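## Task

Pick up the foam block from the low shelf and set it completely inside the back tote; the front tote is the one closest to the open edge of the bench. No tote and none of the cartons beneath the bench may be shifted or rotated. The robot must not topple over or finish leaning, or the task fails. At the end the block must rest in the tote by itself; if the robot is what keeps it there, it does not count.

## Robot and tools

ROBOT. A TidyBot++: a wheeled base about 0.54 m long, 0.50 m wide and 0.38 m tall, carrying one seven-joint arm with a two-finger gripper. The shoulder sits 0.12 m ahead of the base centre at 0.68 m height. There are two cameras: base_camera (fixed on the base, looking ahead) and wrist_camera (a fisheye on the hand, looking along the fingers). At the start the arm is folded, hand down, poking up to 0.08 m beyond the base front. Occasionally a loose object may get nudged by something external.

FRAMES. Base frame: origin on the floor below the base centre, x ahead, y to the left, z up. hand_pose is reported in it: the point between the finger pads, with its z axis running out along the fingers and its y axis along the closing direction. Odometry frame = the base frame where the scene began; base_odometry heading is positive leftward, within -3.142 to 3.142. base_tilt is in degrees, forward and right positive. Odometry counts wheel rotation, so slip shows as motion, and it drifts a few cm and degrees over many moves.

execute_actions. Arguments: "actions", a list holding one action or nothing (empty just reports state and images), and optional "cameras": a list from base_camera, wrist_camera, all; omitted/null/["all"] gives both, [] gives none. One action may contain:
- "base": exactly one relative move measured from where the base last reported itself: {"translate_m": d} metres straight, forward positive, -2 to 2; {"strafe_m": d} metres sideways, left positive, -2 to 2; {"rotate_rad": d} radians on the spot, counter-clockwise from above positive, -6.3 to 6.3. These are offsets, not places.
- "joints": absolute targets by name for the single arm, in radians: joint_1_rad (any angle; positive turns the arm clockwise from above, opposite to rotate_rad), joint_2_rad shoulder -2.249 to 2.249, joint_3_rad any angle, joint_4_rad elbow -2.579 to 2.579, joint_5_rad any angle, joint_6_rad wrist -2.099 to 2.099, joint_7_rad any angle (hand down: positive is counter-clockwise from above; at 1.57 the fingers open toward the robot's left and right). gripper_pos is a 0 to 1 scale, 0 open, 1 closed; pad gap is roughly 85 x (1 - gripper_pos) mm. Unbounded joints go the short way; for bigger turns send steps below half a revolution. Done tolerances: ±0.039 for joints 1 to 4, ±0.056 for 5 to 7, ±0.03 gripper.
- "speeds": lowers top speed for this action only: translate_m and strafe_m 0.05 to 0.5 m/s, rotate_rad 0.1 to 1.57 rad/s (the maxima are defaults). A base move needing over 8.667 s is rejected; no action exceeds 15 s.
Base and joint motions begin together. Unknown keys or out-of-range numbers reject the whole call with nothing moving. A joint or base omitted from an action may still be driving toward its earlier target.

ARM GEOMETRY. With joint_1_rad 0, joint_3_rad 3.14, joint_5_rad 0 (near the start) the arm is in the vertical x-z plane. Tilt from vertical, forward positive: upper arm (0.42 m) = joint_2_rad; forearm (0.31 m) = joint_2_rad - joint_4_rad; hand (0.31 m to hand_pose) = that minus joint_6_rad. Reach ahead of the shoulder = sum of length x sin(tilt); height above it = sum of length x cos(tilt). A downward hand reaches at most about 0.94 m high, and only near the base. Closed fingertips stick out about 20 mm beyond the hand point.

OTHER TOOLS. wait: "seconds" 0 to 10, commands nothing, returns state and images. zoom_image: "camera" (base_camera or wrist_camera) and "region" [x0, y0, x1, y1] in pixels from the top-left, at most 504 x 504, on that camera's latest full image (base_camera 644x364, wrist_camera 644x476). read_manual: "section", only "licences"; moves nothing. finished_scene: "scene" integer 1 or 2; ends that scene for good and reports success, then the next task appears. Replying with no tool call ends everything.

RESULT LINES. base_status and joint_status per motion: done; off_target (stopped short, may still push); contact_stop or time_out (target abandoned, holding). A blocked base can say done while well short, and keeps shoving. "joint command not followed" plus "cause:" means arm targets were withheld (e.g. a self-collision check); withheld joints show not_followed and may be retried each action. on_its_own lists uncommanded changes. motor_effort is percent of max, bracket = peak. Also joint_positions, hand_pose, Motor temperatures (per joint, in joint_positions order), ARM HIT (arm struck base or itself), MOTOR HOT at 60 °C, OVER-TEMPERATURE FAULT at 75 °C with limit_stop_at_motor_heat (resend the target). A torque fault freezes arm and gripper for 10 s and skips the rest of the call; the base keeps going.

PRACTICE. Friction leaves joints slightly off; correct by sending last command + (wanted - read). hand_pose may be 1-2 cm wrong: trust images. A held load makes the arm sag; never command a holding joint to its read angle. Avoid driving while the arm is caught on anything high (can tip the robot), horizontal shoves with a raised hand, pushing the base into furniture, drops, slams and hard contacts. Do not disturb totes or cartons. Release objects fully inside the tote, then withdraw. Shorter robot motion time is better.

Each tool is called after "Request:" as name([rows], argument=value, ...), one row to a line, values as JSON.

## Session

Request:
execute_actions([
  {"joints":{"joint_4_rad":-1.6,"joint_6_rad":-0.7}},
])

Scene clock: 2.23 s.
Motor temperatures (°C, as the motors report them): [30 30 30 35 32 35 37]
base_odometry: x=+0.000 y=+0.000 heading=+0.000 (m, m, rad; odometry frame)
base_tilt: forward=+0.0 right=-0.2 (deg)
base_status: not commanded
joint_positions: joint_1_rad=-0.035 joint_2_rad=-0.301 joint_3_rad=+3.138 joint_4_rad=-1.615 joint_5_rad=-0.042 joint_6_rad=-0.722 joint_7_rad=+1.614 gripper_pos=+0.000
joint_status: all done
motor_effort: joint_1_rad=+0(1) joint_2_rad=-11(11) joint_3_rad=+1(1) joint_4_rad=+19(19) joint_5_rad=+0(0) joint_6_rad=+8(8) joint_7_rad=-1(1) (%)
hand_pose: x=+0.5757 y=+0.0279 z=+1.0237 quat_wxyz=(-0.018, +0.851, +0.029, +0.525) (m; base frame)
pictures: base_camera, wrist_camera
Images, in order (width x height): base_camera 644x364, wrist_camera 644x476.

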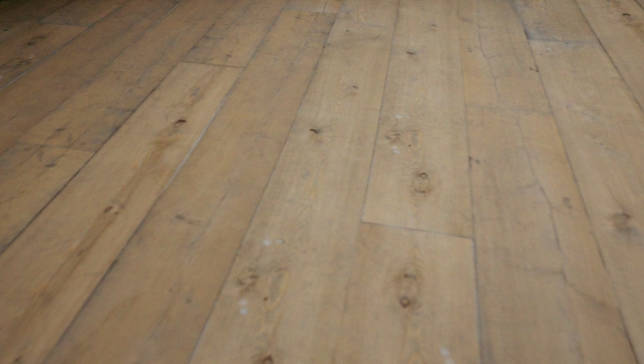

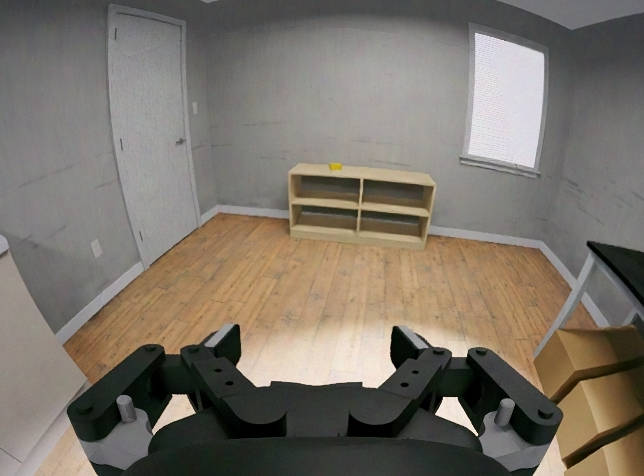

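Request:
execute_actions([
  {"base":{"translate_m":2.0},"joints":{"joint_6_rad":-1.1,"joint_1_rad":0.01,"joint_7_rad":1.55}},
])

Scene clock: 7.77 s.
Motor temperatures (°C, as the motors report them): [30 30 30 35 32 35 37]
base_odometry: x=+2.000 y=-0.002 heading=-0.001 (m, m, rad; odometry frame)
base_tilt: forward=-0.1 right=-0.2 (deg)
base_status: done
joint_positions: joint_1_rad=+0.004 joint_2_rad=-0.299 joint_3_rad=+3.138 joint_4_rad=-1.609 joint_5_rad=-0.042 joint_6_rad=-1.101 joint_7_rad=+1.577 gripper_pos=+0.000
joint_status: all done
motor_effort: joint_1_rad=-1(0) joint_2_rad=-10(12) joint_3_rad=+1(2) joint_4_rad=+18(19) joint_5_rad=+0(0) joint_6_rad=+6(8) joint_7_rad=-1(2) (%)
hand_pose: x=+0.5062 y=+0.0130 z=+0.9331 quat_wxyz=(-0.019, +0.934, +0.001, +0.357) (m; base frame)
pictures: base_camera, wrist_camera
Images, in order (width x height): base_camera 644x364, wrist_camera 644x476.

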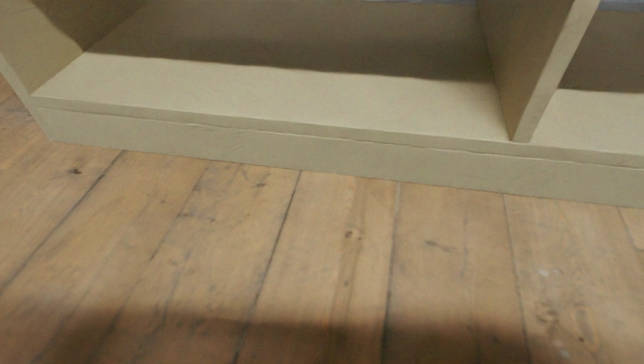

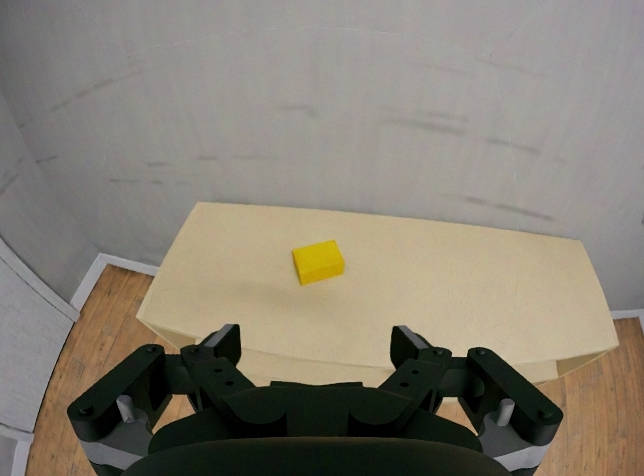

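Request:
execute_actions([
  {"base":{"translate_m":0.135},"joints":{"joint_1_rad":0.045,"joint_2_rad":0.524,"joint_4_rad":-1.09,"joint_6_rad":-1.527,"joint_7_rad":0.31}},
], cameras=["wrist_camera"])

Scene clock: 11.87 s.
Motor temperatures (°C, as the motors report them): [30 30 30 35 32 35 37]
base_odometry: x=+2.135 y=-0.003 heading=-0.002 (m, m, rad; odometry frame)
base_tilt: forward=+0.0 right=-0.2 (deg)
base_status: done
joint_positions: joint_1_rad=+0.034 joint_2_rad=+0.522 joint_3_rad=+3.138 joint_4_rad=-1.110 joint_5_rad=-0.042 joint_6_rad=-1.502 joint_7_rad=+0.336 gripper_pos=+0.000
joint_status: all done
motor_effort: joint_1_rad=-1(2) joint_2_rad=-34(37) joint_3_rad=+0(2) joint_4_rad=+14(18) joint_5_rad=+0(0) joint_6_rad=+0(6) joint_7_rad=-1(1) (%)
hand_pose: x=+0.6451 y=-0.0018 z=+0.7162 quat_wxyz=(-0.020, +0.806, -0.592, -0.009) (m; base frame)
pictures: wrist_camera
Images, in order (width x height): wrist_camera 644x476.

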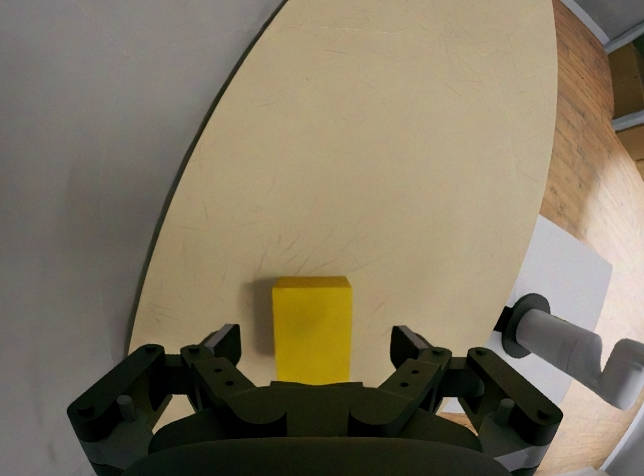

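Request:
execute_actions([
  {"joints":{"joint_1_rad":0.0,"joint_2_rad":0.57,"joint_4_rad":-1.285,"joint_6_rad":-1.28}},
], cameras=["wrist_camera"])

Request:
execute_actions([
  {"joints":{"gripper_pos":1}},
], cameras=[])

Request:
execute_actions([
  {"joints":{"joint_2_rad":-0.3,"joint_7_rad":1.59}},
], cameras=[])

Request:
execute_actions([
  {"base":{"translate_m":-1.5},"joints":{"joint_6_rad":-1.1}},
], cameras=[])

Request:
execute_actions([
  {"base":{"rotate_rad":-1.79}},
])

Scene clock: 13.27 s.
Motor temperatures (°C, as the motors report them): [30 30 30 35 32 35 37]
base_odometry: x=+2.135 y=-0.003 heading=-0.002 (m, m, rad; odometry frame)
base_tilt: forward=+0.0 right=-0.2 (deg)
base_status: not commanded
joint_positions: joint_1_rad=+0.008 joint_2_rad=+0.569 joint_3_rad=+3.138 joint_4_rad=-1.272 joint_5_rad=-0.042 joint_6_rad=-1.302 joint_7_rad=+0.336 gripper_pos=+0.000
joint_status: all done
motor_effort: joint_1_rad=+0(0) joint_2_rad=-36(37) joint_3_rad=+0(0) joint_4_rad=+14(16) joint_5_rad=+0(0) joint_6_rad=+1(2) joint_7_rad=-1(1) (%)
hand_pose: x=+0.6482 y=+0.0113 z=+0.6415 quat_wxyz=(-0.017, +0.811, -0.585, -0.013) (m; base frame)
pictures: wrist_camera
Images, in order (width x height): wrist_camera 644x476.

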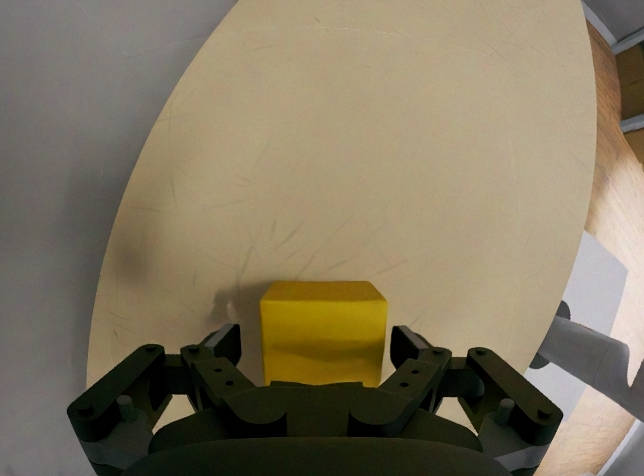

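Scene clock: 14.37 s.
Motor temperatures (°C, as the motors report them): [30 30 30 35 32 35 37]
base_odometry: x=+2.135 y=-0.003 heading=-0.002 (m, m, rad; odometry frame)
base_tilt: forward=+0.0 right=-0.2 (deg)
base_status: not commanded
joint_positions: joint_1_rad=+0.008 joint_2_rad=+0.566 joint_3_rad=+3.138 joint_4_rad=-1.272 joint_5_rad=-0.042 joint_6_rad=-1.302 joint_7_rad=+0.336 gripper_pos=+0.388
joint_status: gripper_pos off_target (ended at +0.388, target +1.000)
motor_effort: joint_1_rad=-1(1) joint_2_rad=-36(37) joint_3_rad=+0(0) joint_4_rad=+14(15) joint_5_rad=+0(0) joint_6_rad=+1(2) joint_7_rad=-1(1) (%)
hand_pose: x=+0.6482 y=+0.0113 z=+0.6430 quat_wxyz=(-0.018, +0.811, -0.585, -0.012) (m; base frame)
pictures: none
No camera images: the call's "cameras" was empty. Leave "cameras" out to get every camera's image.

Scene clock: 16.53 s.
Motor temperatures (°C, as the motors report them): [30 30 30 35 32 35 37]
base_odometry: x=+2.135 y=-0.003 heading=-0.002 (m, m, rad; odometry frame)
base_tilt: forward=-0.1 right=-0.2 (deg)
base_status: not commanded
joint_positions: joint_1_rad=+0.008 joint_2_rad=-0.298 joint_3_rad=+3.138 joint_4_rad=-1.273 joint_5_rad=-0.042 joint_6_rad=-1.302 joint_7_rad=+1.564 gripper_pos=+0.388
joint_status: all done
motor_effort: joint_1_rad=-1(1) joint_2_rad=-8(38) joint_3_rad=+0(0) joint_4_rad=+16(16) joint_5_rad=+0(0) joint_6_rad=+7(6) joint_7_rad=+0(1) (%)
hand_pose: x=+0.4922 y=+0.0126 z=+1.0588 quat_wxyz=(-0.021, +0.908, -0.002, +0.419) (m; base frame)
pictures: none
No camera images: the call's "cameras" was empty. Leave "cameras" out to get every camera's image.

Scene clock: 21.03 s.
Motor temperatures (°C, as the motors report them): [30 30 30 35 32 35 37]
base_odometry: x=+0.635 y=+0.003 heading=-0.003 (m, m, rad; odometry frame)
base_tilt: forward=+0.0 right=-0.2 (deg)
base_status: done
joint_positions: joint_1_rad=+0.007 joint_2_rad=-0.301 joint_3_rad=+3.138 joint_4_rad=-1.277 joint_5_rad=-0.042 joint_6_rad=-1.105 joint_7_rad=+1.564 gripper_pos=+0.388
joint_status: all done
motor_effort: joint_1_rad=-1(1) joint_2_rad=-9(12) joint_3_rad=+1(4) joint_4_rad=+17(18) joint_5_rad=+0(2) joint_6_rad=+8(9) joint_7_rad=-1(1) (%)
hand_pose: x=+0.5263 y=+0.0119 z=+1.1080 quat_wxyz=(-0.021, +0.862, -0.003, +0.506) (m; base frame)
pictures: none
No camera images: the call's "cameras" was empty. Leave "cameras" out to get every camera's image.

Scene clock: 23.47 s.
Motor temperatures (°C, as the motors report them): [30 30 30 35 32 35 37]
base_odometry: x=+0.635 y=+0.003 heading=-1.793 (m, m, rad; odometry frame)
base_tilt: forward=+0.0 right=-0.2 (deg)
base_status: done
joint_positions: joint_1_rad=+0.006 joint_2_rad=-0.299 joint_3_rad=+3.138 joint_4_rad=-1.277 joint_5_rad=-0.042 joint_6_rad=-1.105 joint_7_rad=+1.564 gripper_pos=+0.388
joint_status: not commanded
motor_effort: joint_1_rad=-1(0) joint_2_rad=-9(11) joint_3_rad=+1(3) joint_4_rad=+17(18) joint_5_rad=+0(0) joint_6_rad=+8(8) joint_7_rad=-1(1) (%)
hand_pose: x=+0.5270 y=+0.0125 z=+1.1073 quat_wxyz=(-0.022, +0.863, -0.002, +0.505) (m; base frame)
pictures: base_camera, wrist_camera
Images, in order (width x height): base_camera 644x364, wrist_camera 644x476.

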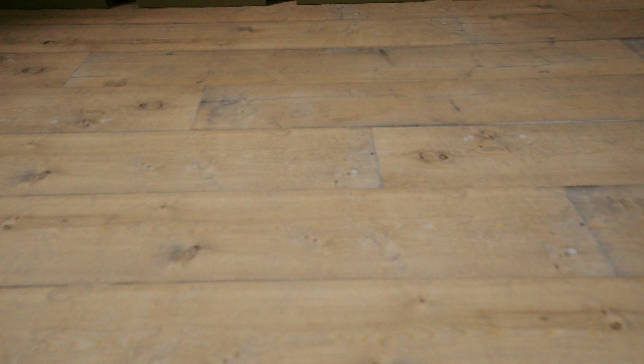

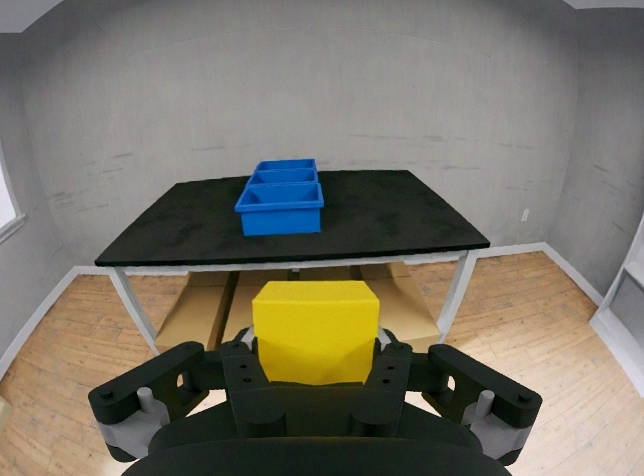

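Request:
execute_actions([
  {"base":{"rotate_rad":0.04}},
], cameras=[])

Request:
execute_actions([
  {"base":{"translate_m":0.7},"joints":{"joint_1_rad":-0.06}},
])

Scene clock: 24.27 s.
Motor temperatures (°C, as the motors report them): [30 30 30 35 32 35 37]
base_odometry: x=+0.635 y=+0.003 heading=-1.753 (m, m, rad; odometry frame)
base_tilt: forward=+0.0 right=-0.2 (deg)
base_status: done
joint_positions: joint_1_rad=+0.003 joint_2_rad=-0.299 joint_3_rad=+3.137 joint_4_rad=-1.277 joint_5_rad=-0.042 joint_6_rad=-1.105 joint_7_rad=+1.564 gripper_pos=+0.388
joint_status: not commanded
motor_effort: joint_1_rad=-1(1) joint_2_rad=-9(9) joint_3_rad=+1(2) joint_4_rad=+17(17) joint_5_rad=+0(1) joint_6_rad=+8(8) joint_7_rad=-1(1) (%)
hand_pose: x=+0.5269 y=+0.0140 z=+1.1073 quat_wxyz=(-0.022, +0.863, -0.001, +0.505) (m; base frame)
pictures: none
No camera images: the call's "cameras" was empty. Leave "cameras" out to get every camera's image.

Scene clock: 27.03 s.
Motor temperatures (°C, as the motors report them): [30 30 30 35 32 36 37]
base_odometry: x=+0.507 y=-0.686 heading=-1.753 (m, m, rad; odometry frame)
base_tilt: forward=+0.1 right=-0.2 (deg)
base_status: done
joint_positions: joint_1_rad=-0.055 joint_2_rad=-0.295 joint_3_rad=+3.137 joint_4_rad=-1.277 joint_5_rad=-0.042 joint_6_rad=-1.105 joint_7_rad=+1.564 gripper_pos=+0.388
joint_status: all done
motor_effort: joint_1_rad=-1(0) joint_2_rad=-9(12) joint_3_rad=+1(2) joint_4_rad=+17(18) joint_5_rad=+0(0) joint_6_rad=+7(7) joint_7_rad=-1(1) (%)
hand_pose: x=+0.5270 y=+0.0378 z=+1.1057 quat_wxyz=(-0.037, +0.864, +0.024, +0.502) (m; base frame)
pictures: base_camera, wrist_camera
Images, in order (width x height): base_camera 644x364, wrist_camera 644x476.

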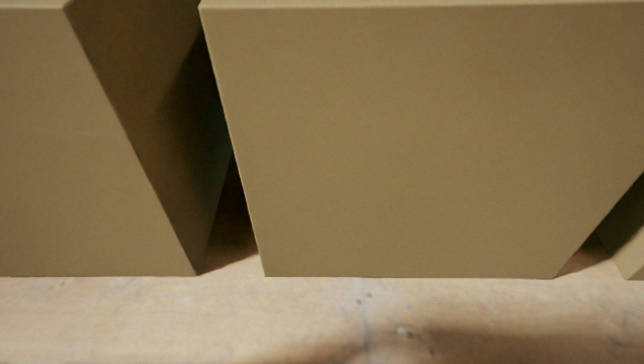

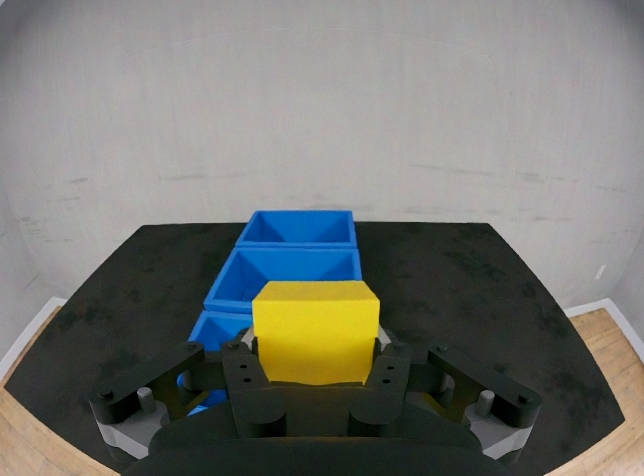

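Request:
execute_actions([
  {"base":{"translate_m":0.145},"joints":{"joint_1_rad":-0.09,"joint_2_rad":0.58,"joint_4_rad":-0.55,"joint_6_rad":-0.97}},
])

Scene clock: 29.63 s.
Motor temperatures (°C, as the motors report them): [30 30 30 35 32 36 37]
base_odometry: x=+0.481 y=-0.828 heading=-1.754 (m, m, rad; odometry frame)
base_tilt: forward=+0.0 right=-0.2 (deg)
base_status: done
joint_positions: joint_1_rad=-0.078 joint_2_rad=+0.583 joint_3_rad=+3.137 joint_4_rad=-0.572 joint_5_rad=-0.042 joint_6_rad=-0.998 joint_7_rad=+1.564 gripper_pos=+0.388
joint_status: all done
motor_effort: joint_1_rad=-1(1) joint_2_rad=-40(42) joint_3_rad=-1(2) joint_4_rad=+18(18) joint_5_rad=+0(0) joint_6_rad=+8(10) joint_7_rad=-1(1) (%)
hand_pose: x=+0.8946 y=+0.0754 z=+0.9888 quat_wxyz=(-0.043, +0.880, +0.031, +0.473) (m; base frame)
pictures: base_camera, wrist_camera
Images, in order (width x height): base_camera 644x364, wrist_camera 644x476.

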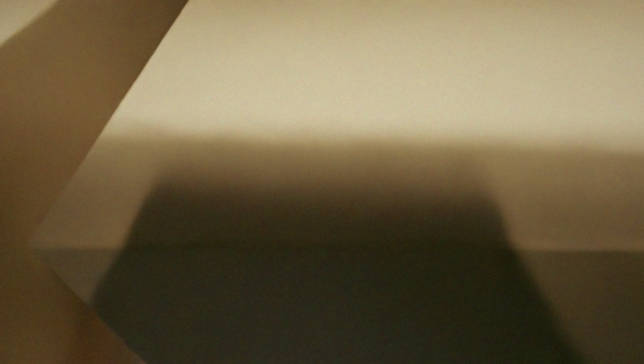

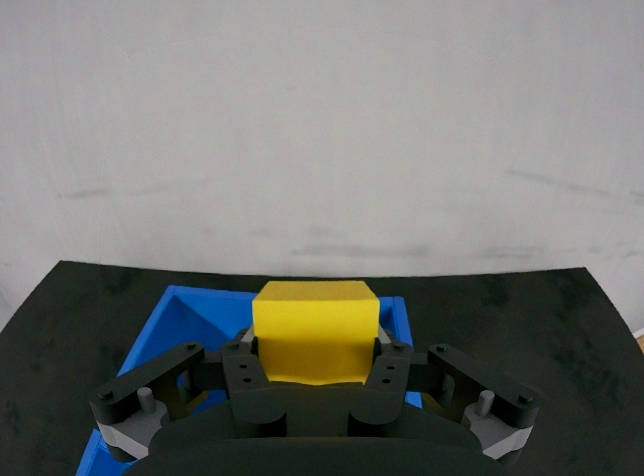

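Request:
execute_actions([
  {"joints":{"joint_1_rad":-0.13,"joint_2_rad":0.70,"joint_4_rad":-0.51}},
], cameras=["wrist_camera"])

Scene clock: 31.10 s.
Motor temperatures (°C, as the motors report them): [30 30 30 35 32 36 37]
base_odometry: x=+0.481 y=-0.828 heading=-1.754 (m, m, rad; odometry frame)
base_tilt: forward=+0.0 right=-0.2 (deg)
base_status: not commanded
joint_positions: joint_1_rad=-0.126 joint_2_rad=+0.708 joint_3_rad=+3.137 joint_4_rad=-0.528 joint_5_rad=-0.042 joint_6_rad=-0.995 joint_7_rad=+1.564 gripper_pos=+0.388
joint_status: all done
motor_effort: joint_1_rad=-1(1) joint_2_rad=-44(48) joint_3_rad=+0(1) joint_4_rad=+19(20) joint_5_rad=+0(0) joint_6_rad=+8(8) joint_7_rad=-1(1) (%)
hand_pose: x=+0.9270 y=+0.1167 z=+0.9137 quat_wxyz=(-0.052, +0.897, +0.052, +0.437) (m; base frame)
pictures: wrist_camera
Images, in order (width x height): wrist_camera 644x476.

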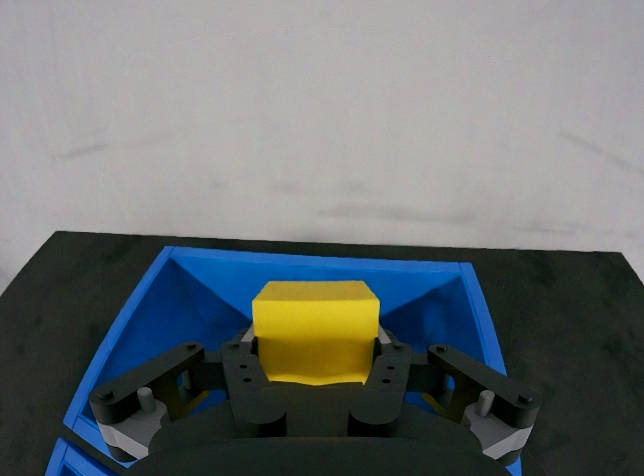

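Request:
execute_actions([
  {"joints":{"joint_2_rad":0.755}},
], cameras=["wrist_camera"])

Request:
execute_actions([
  {"joints":{"gripper_pos":0.15}},
], cameras=[])

Request:
execute_actions([
  {"joints":{"joint_2_rad":0.3,"joint_6_rad":-1.4}},
], cameras=["wrist_camera"])

Scene clock: 32.20 s.
Motor temperatures (°C, as the motors report them): [30 31 30 35 32 36 37]
base_odometry: x=+0.481 y=-0.828 heading=-1.754 (m, m, rad; odometry frame)
base_tilt: forward=+0.0 right=-0.2 (deg)
base_status: not commanded
joint_positions: joint_1_rad=-0.126 joint_2_rad=+0.757 joint_3_rad=+3.137 joint_4_rad=-0.526 joint_5_rad=-0.042 joint_6_rad=-0.995 joint_7_rad=+1.564 gripper_pos=+0.388
joint_status: all done
motor_effort: joint_1_rad=-1(1) joint_2_rad=-46(47) joint_3_rad=+0(0) joint_4_rad=+19(19) joint_5_rad=+0(0) joint_6_rad=+7(7) joint_7_rad=-1(1) (%)
hand_pose: x=+0.9375 y=+0.1180 z=+0.8754 quat_wxyz=(-0.050, +0.906, +0.052, +0.416) (m; base frame)
pictures: wrist_camera
Images, in order (width x height): wrist_camera 644x476.

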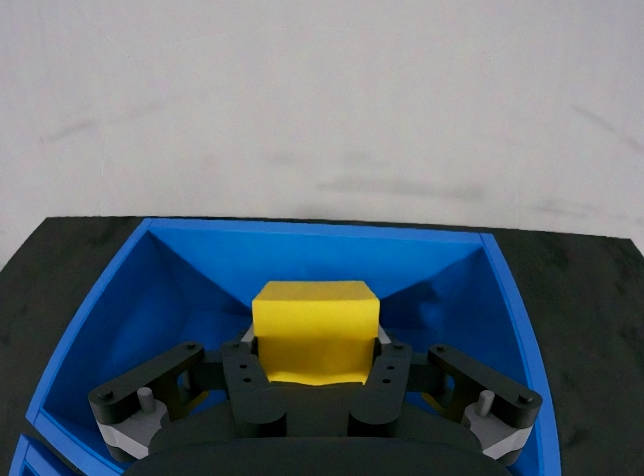

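Scene clock: 33.23 s.
Motor temperatures (°C, as the motors report them): [30 31 30 35 32 36 37]
base_odometry: x=+0.481 y=-0.828 heading=-1.754 (m, m, rad; odometry frame)
base_tilt: forward=+0.0 right=-0.2 (deg)
base_status: not commanded
joint_positions: joint_1_rad=-0.126 joint_2_rad=+0.757 joint_3_rad=+3.137 joint_4_rad=-0.526 joint_5_rad=-0.042 joint_6_rad=-0.995 joint_7_rad=+1.564 gripper_pos=+0.150
joint_status: all done
motor_effort: joint_1_rad=-1(1) joint_2_rad=-44(46) joint_3_rad=-1(0) joint_4_rad=+18(19) joint_5_rad=+0(0) joint_6_rad=+7(7) joint_7_rad=-1(1) (%)
hand_pose: x=+0.9375 y=+0.1180 z=+0.8754 quat_wxyz=(-0.050, +0.906, +0.052, +0.416) (m; base frame)
pictures: none
No camera images: the call's "cameras" was empty. Leave "cameras" out to get every camera's image.

Scene clock: 35.20 s.
Motor temperatures (°C, as the motors report them): [30 31 30 35 32 36 37]
base_odometry: x=+0.481 y=-0.828 heading=-1.754 (m, m, rad; odometry frame)
base_tilt: forward=+0.0 right=-0.2 (deg)
base_status: not commanded
joint_positions: joint_1_rad=-0.126 joint_2_rad=+0.296 joint_3_rad=+3.137 joint_4_rad=-0.516 joint_5_rad=-0.042 joint_6_rad=-1.377 joint_7_rad=+1.564 gripper_pos=+0.150
joint_status: all done
motor_effort: joint_1_rad=-1(1) joint_2_rad=-27(49) joint_3_rad=+0(0) joint_4_rad=+15(19) joint_5_rad=+1(0) joint_6_rad=+8(8) joint_7_rad=-1(1) (%)
hand_pose: x=+0.7167 y=+0.0918 z=+1.1203 quat_wxyz=(-0.052, +0.886, +0.060, +0.456) (m; base frame)
pictures: wrist_camera
Images, in order (width x height): wrist_camera 644x476.

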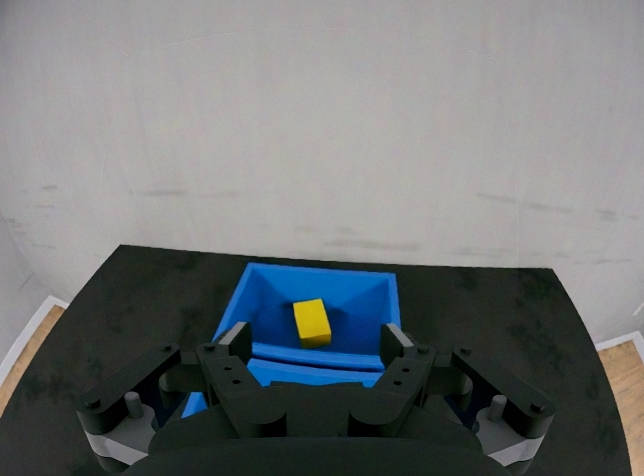

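Request:
finished_scene(scene=2)

The scene is finished: the task was done.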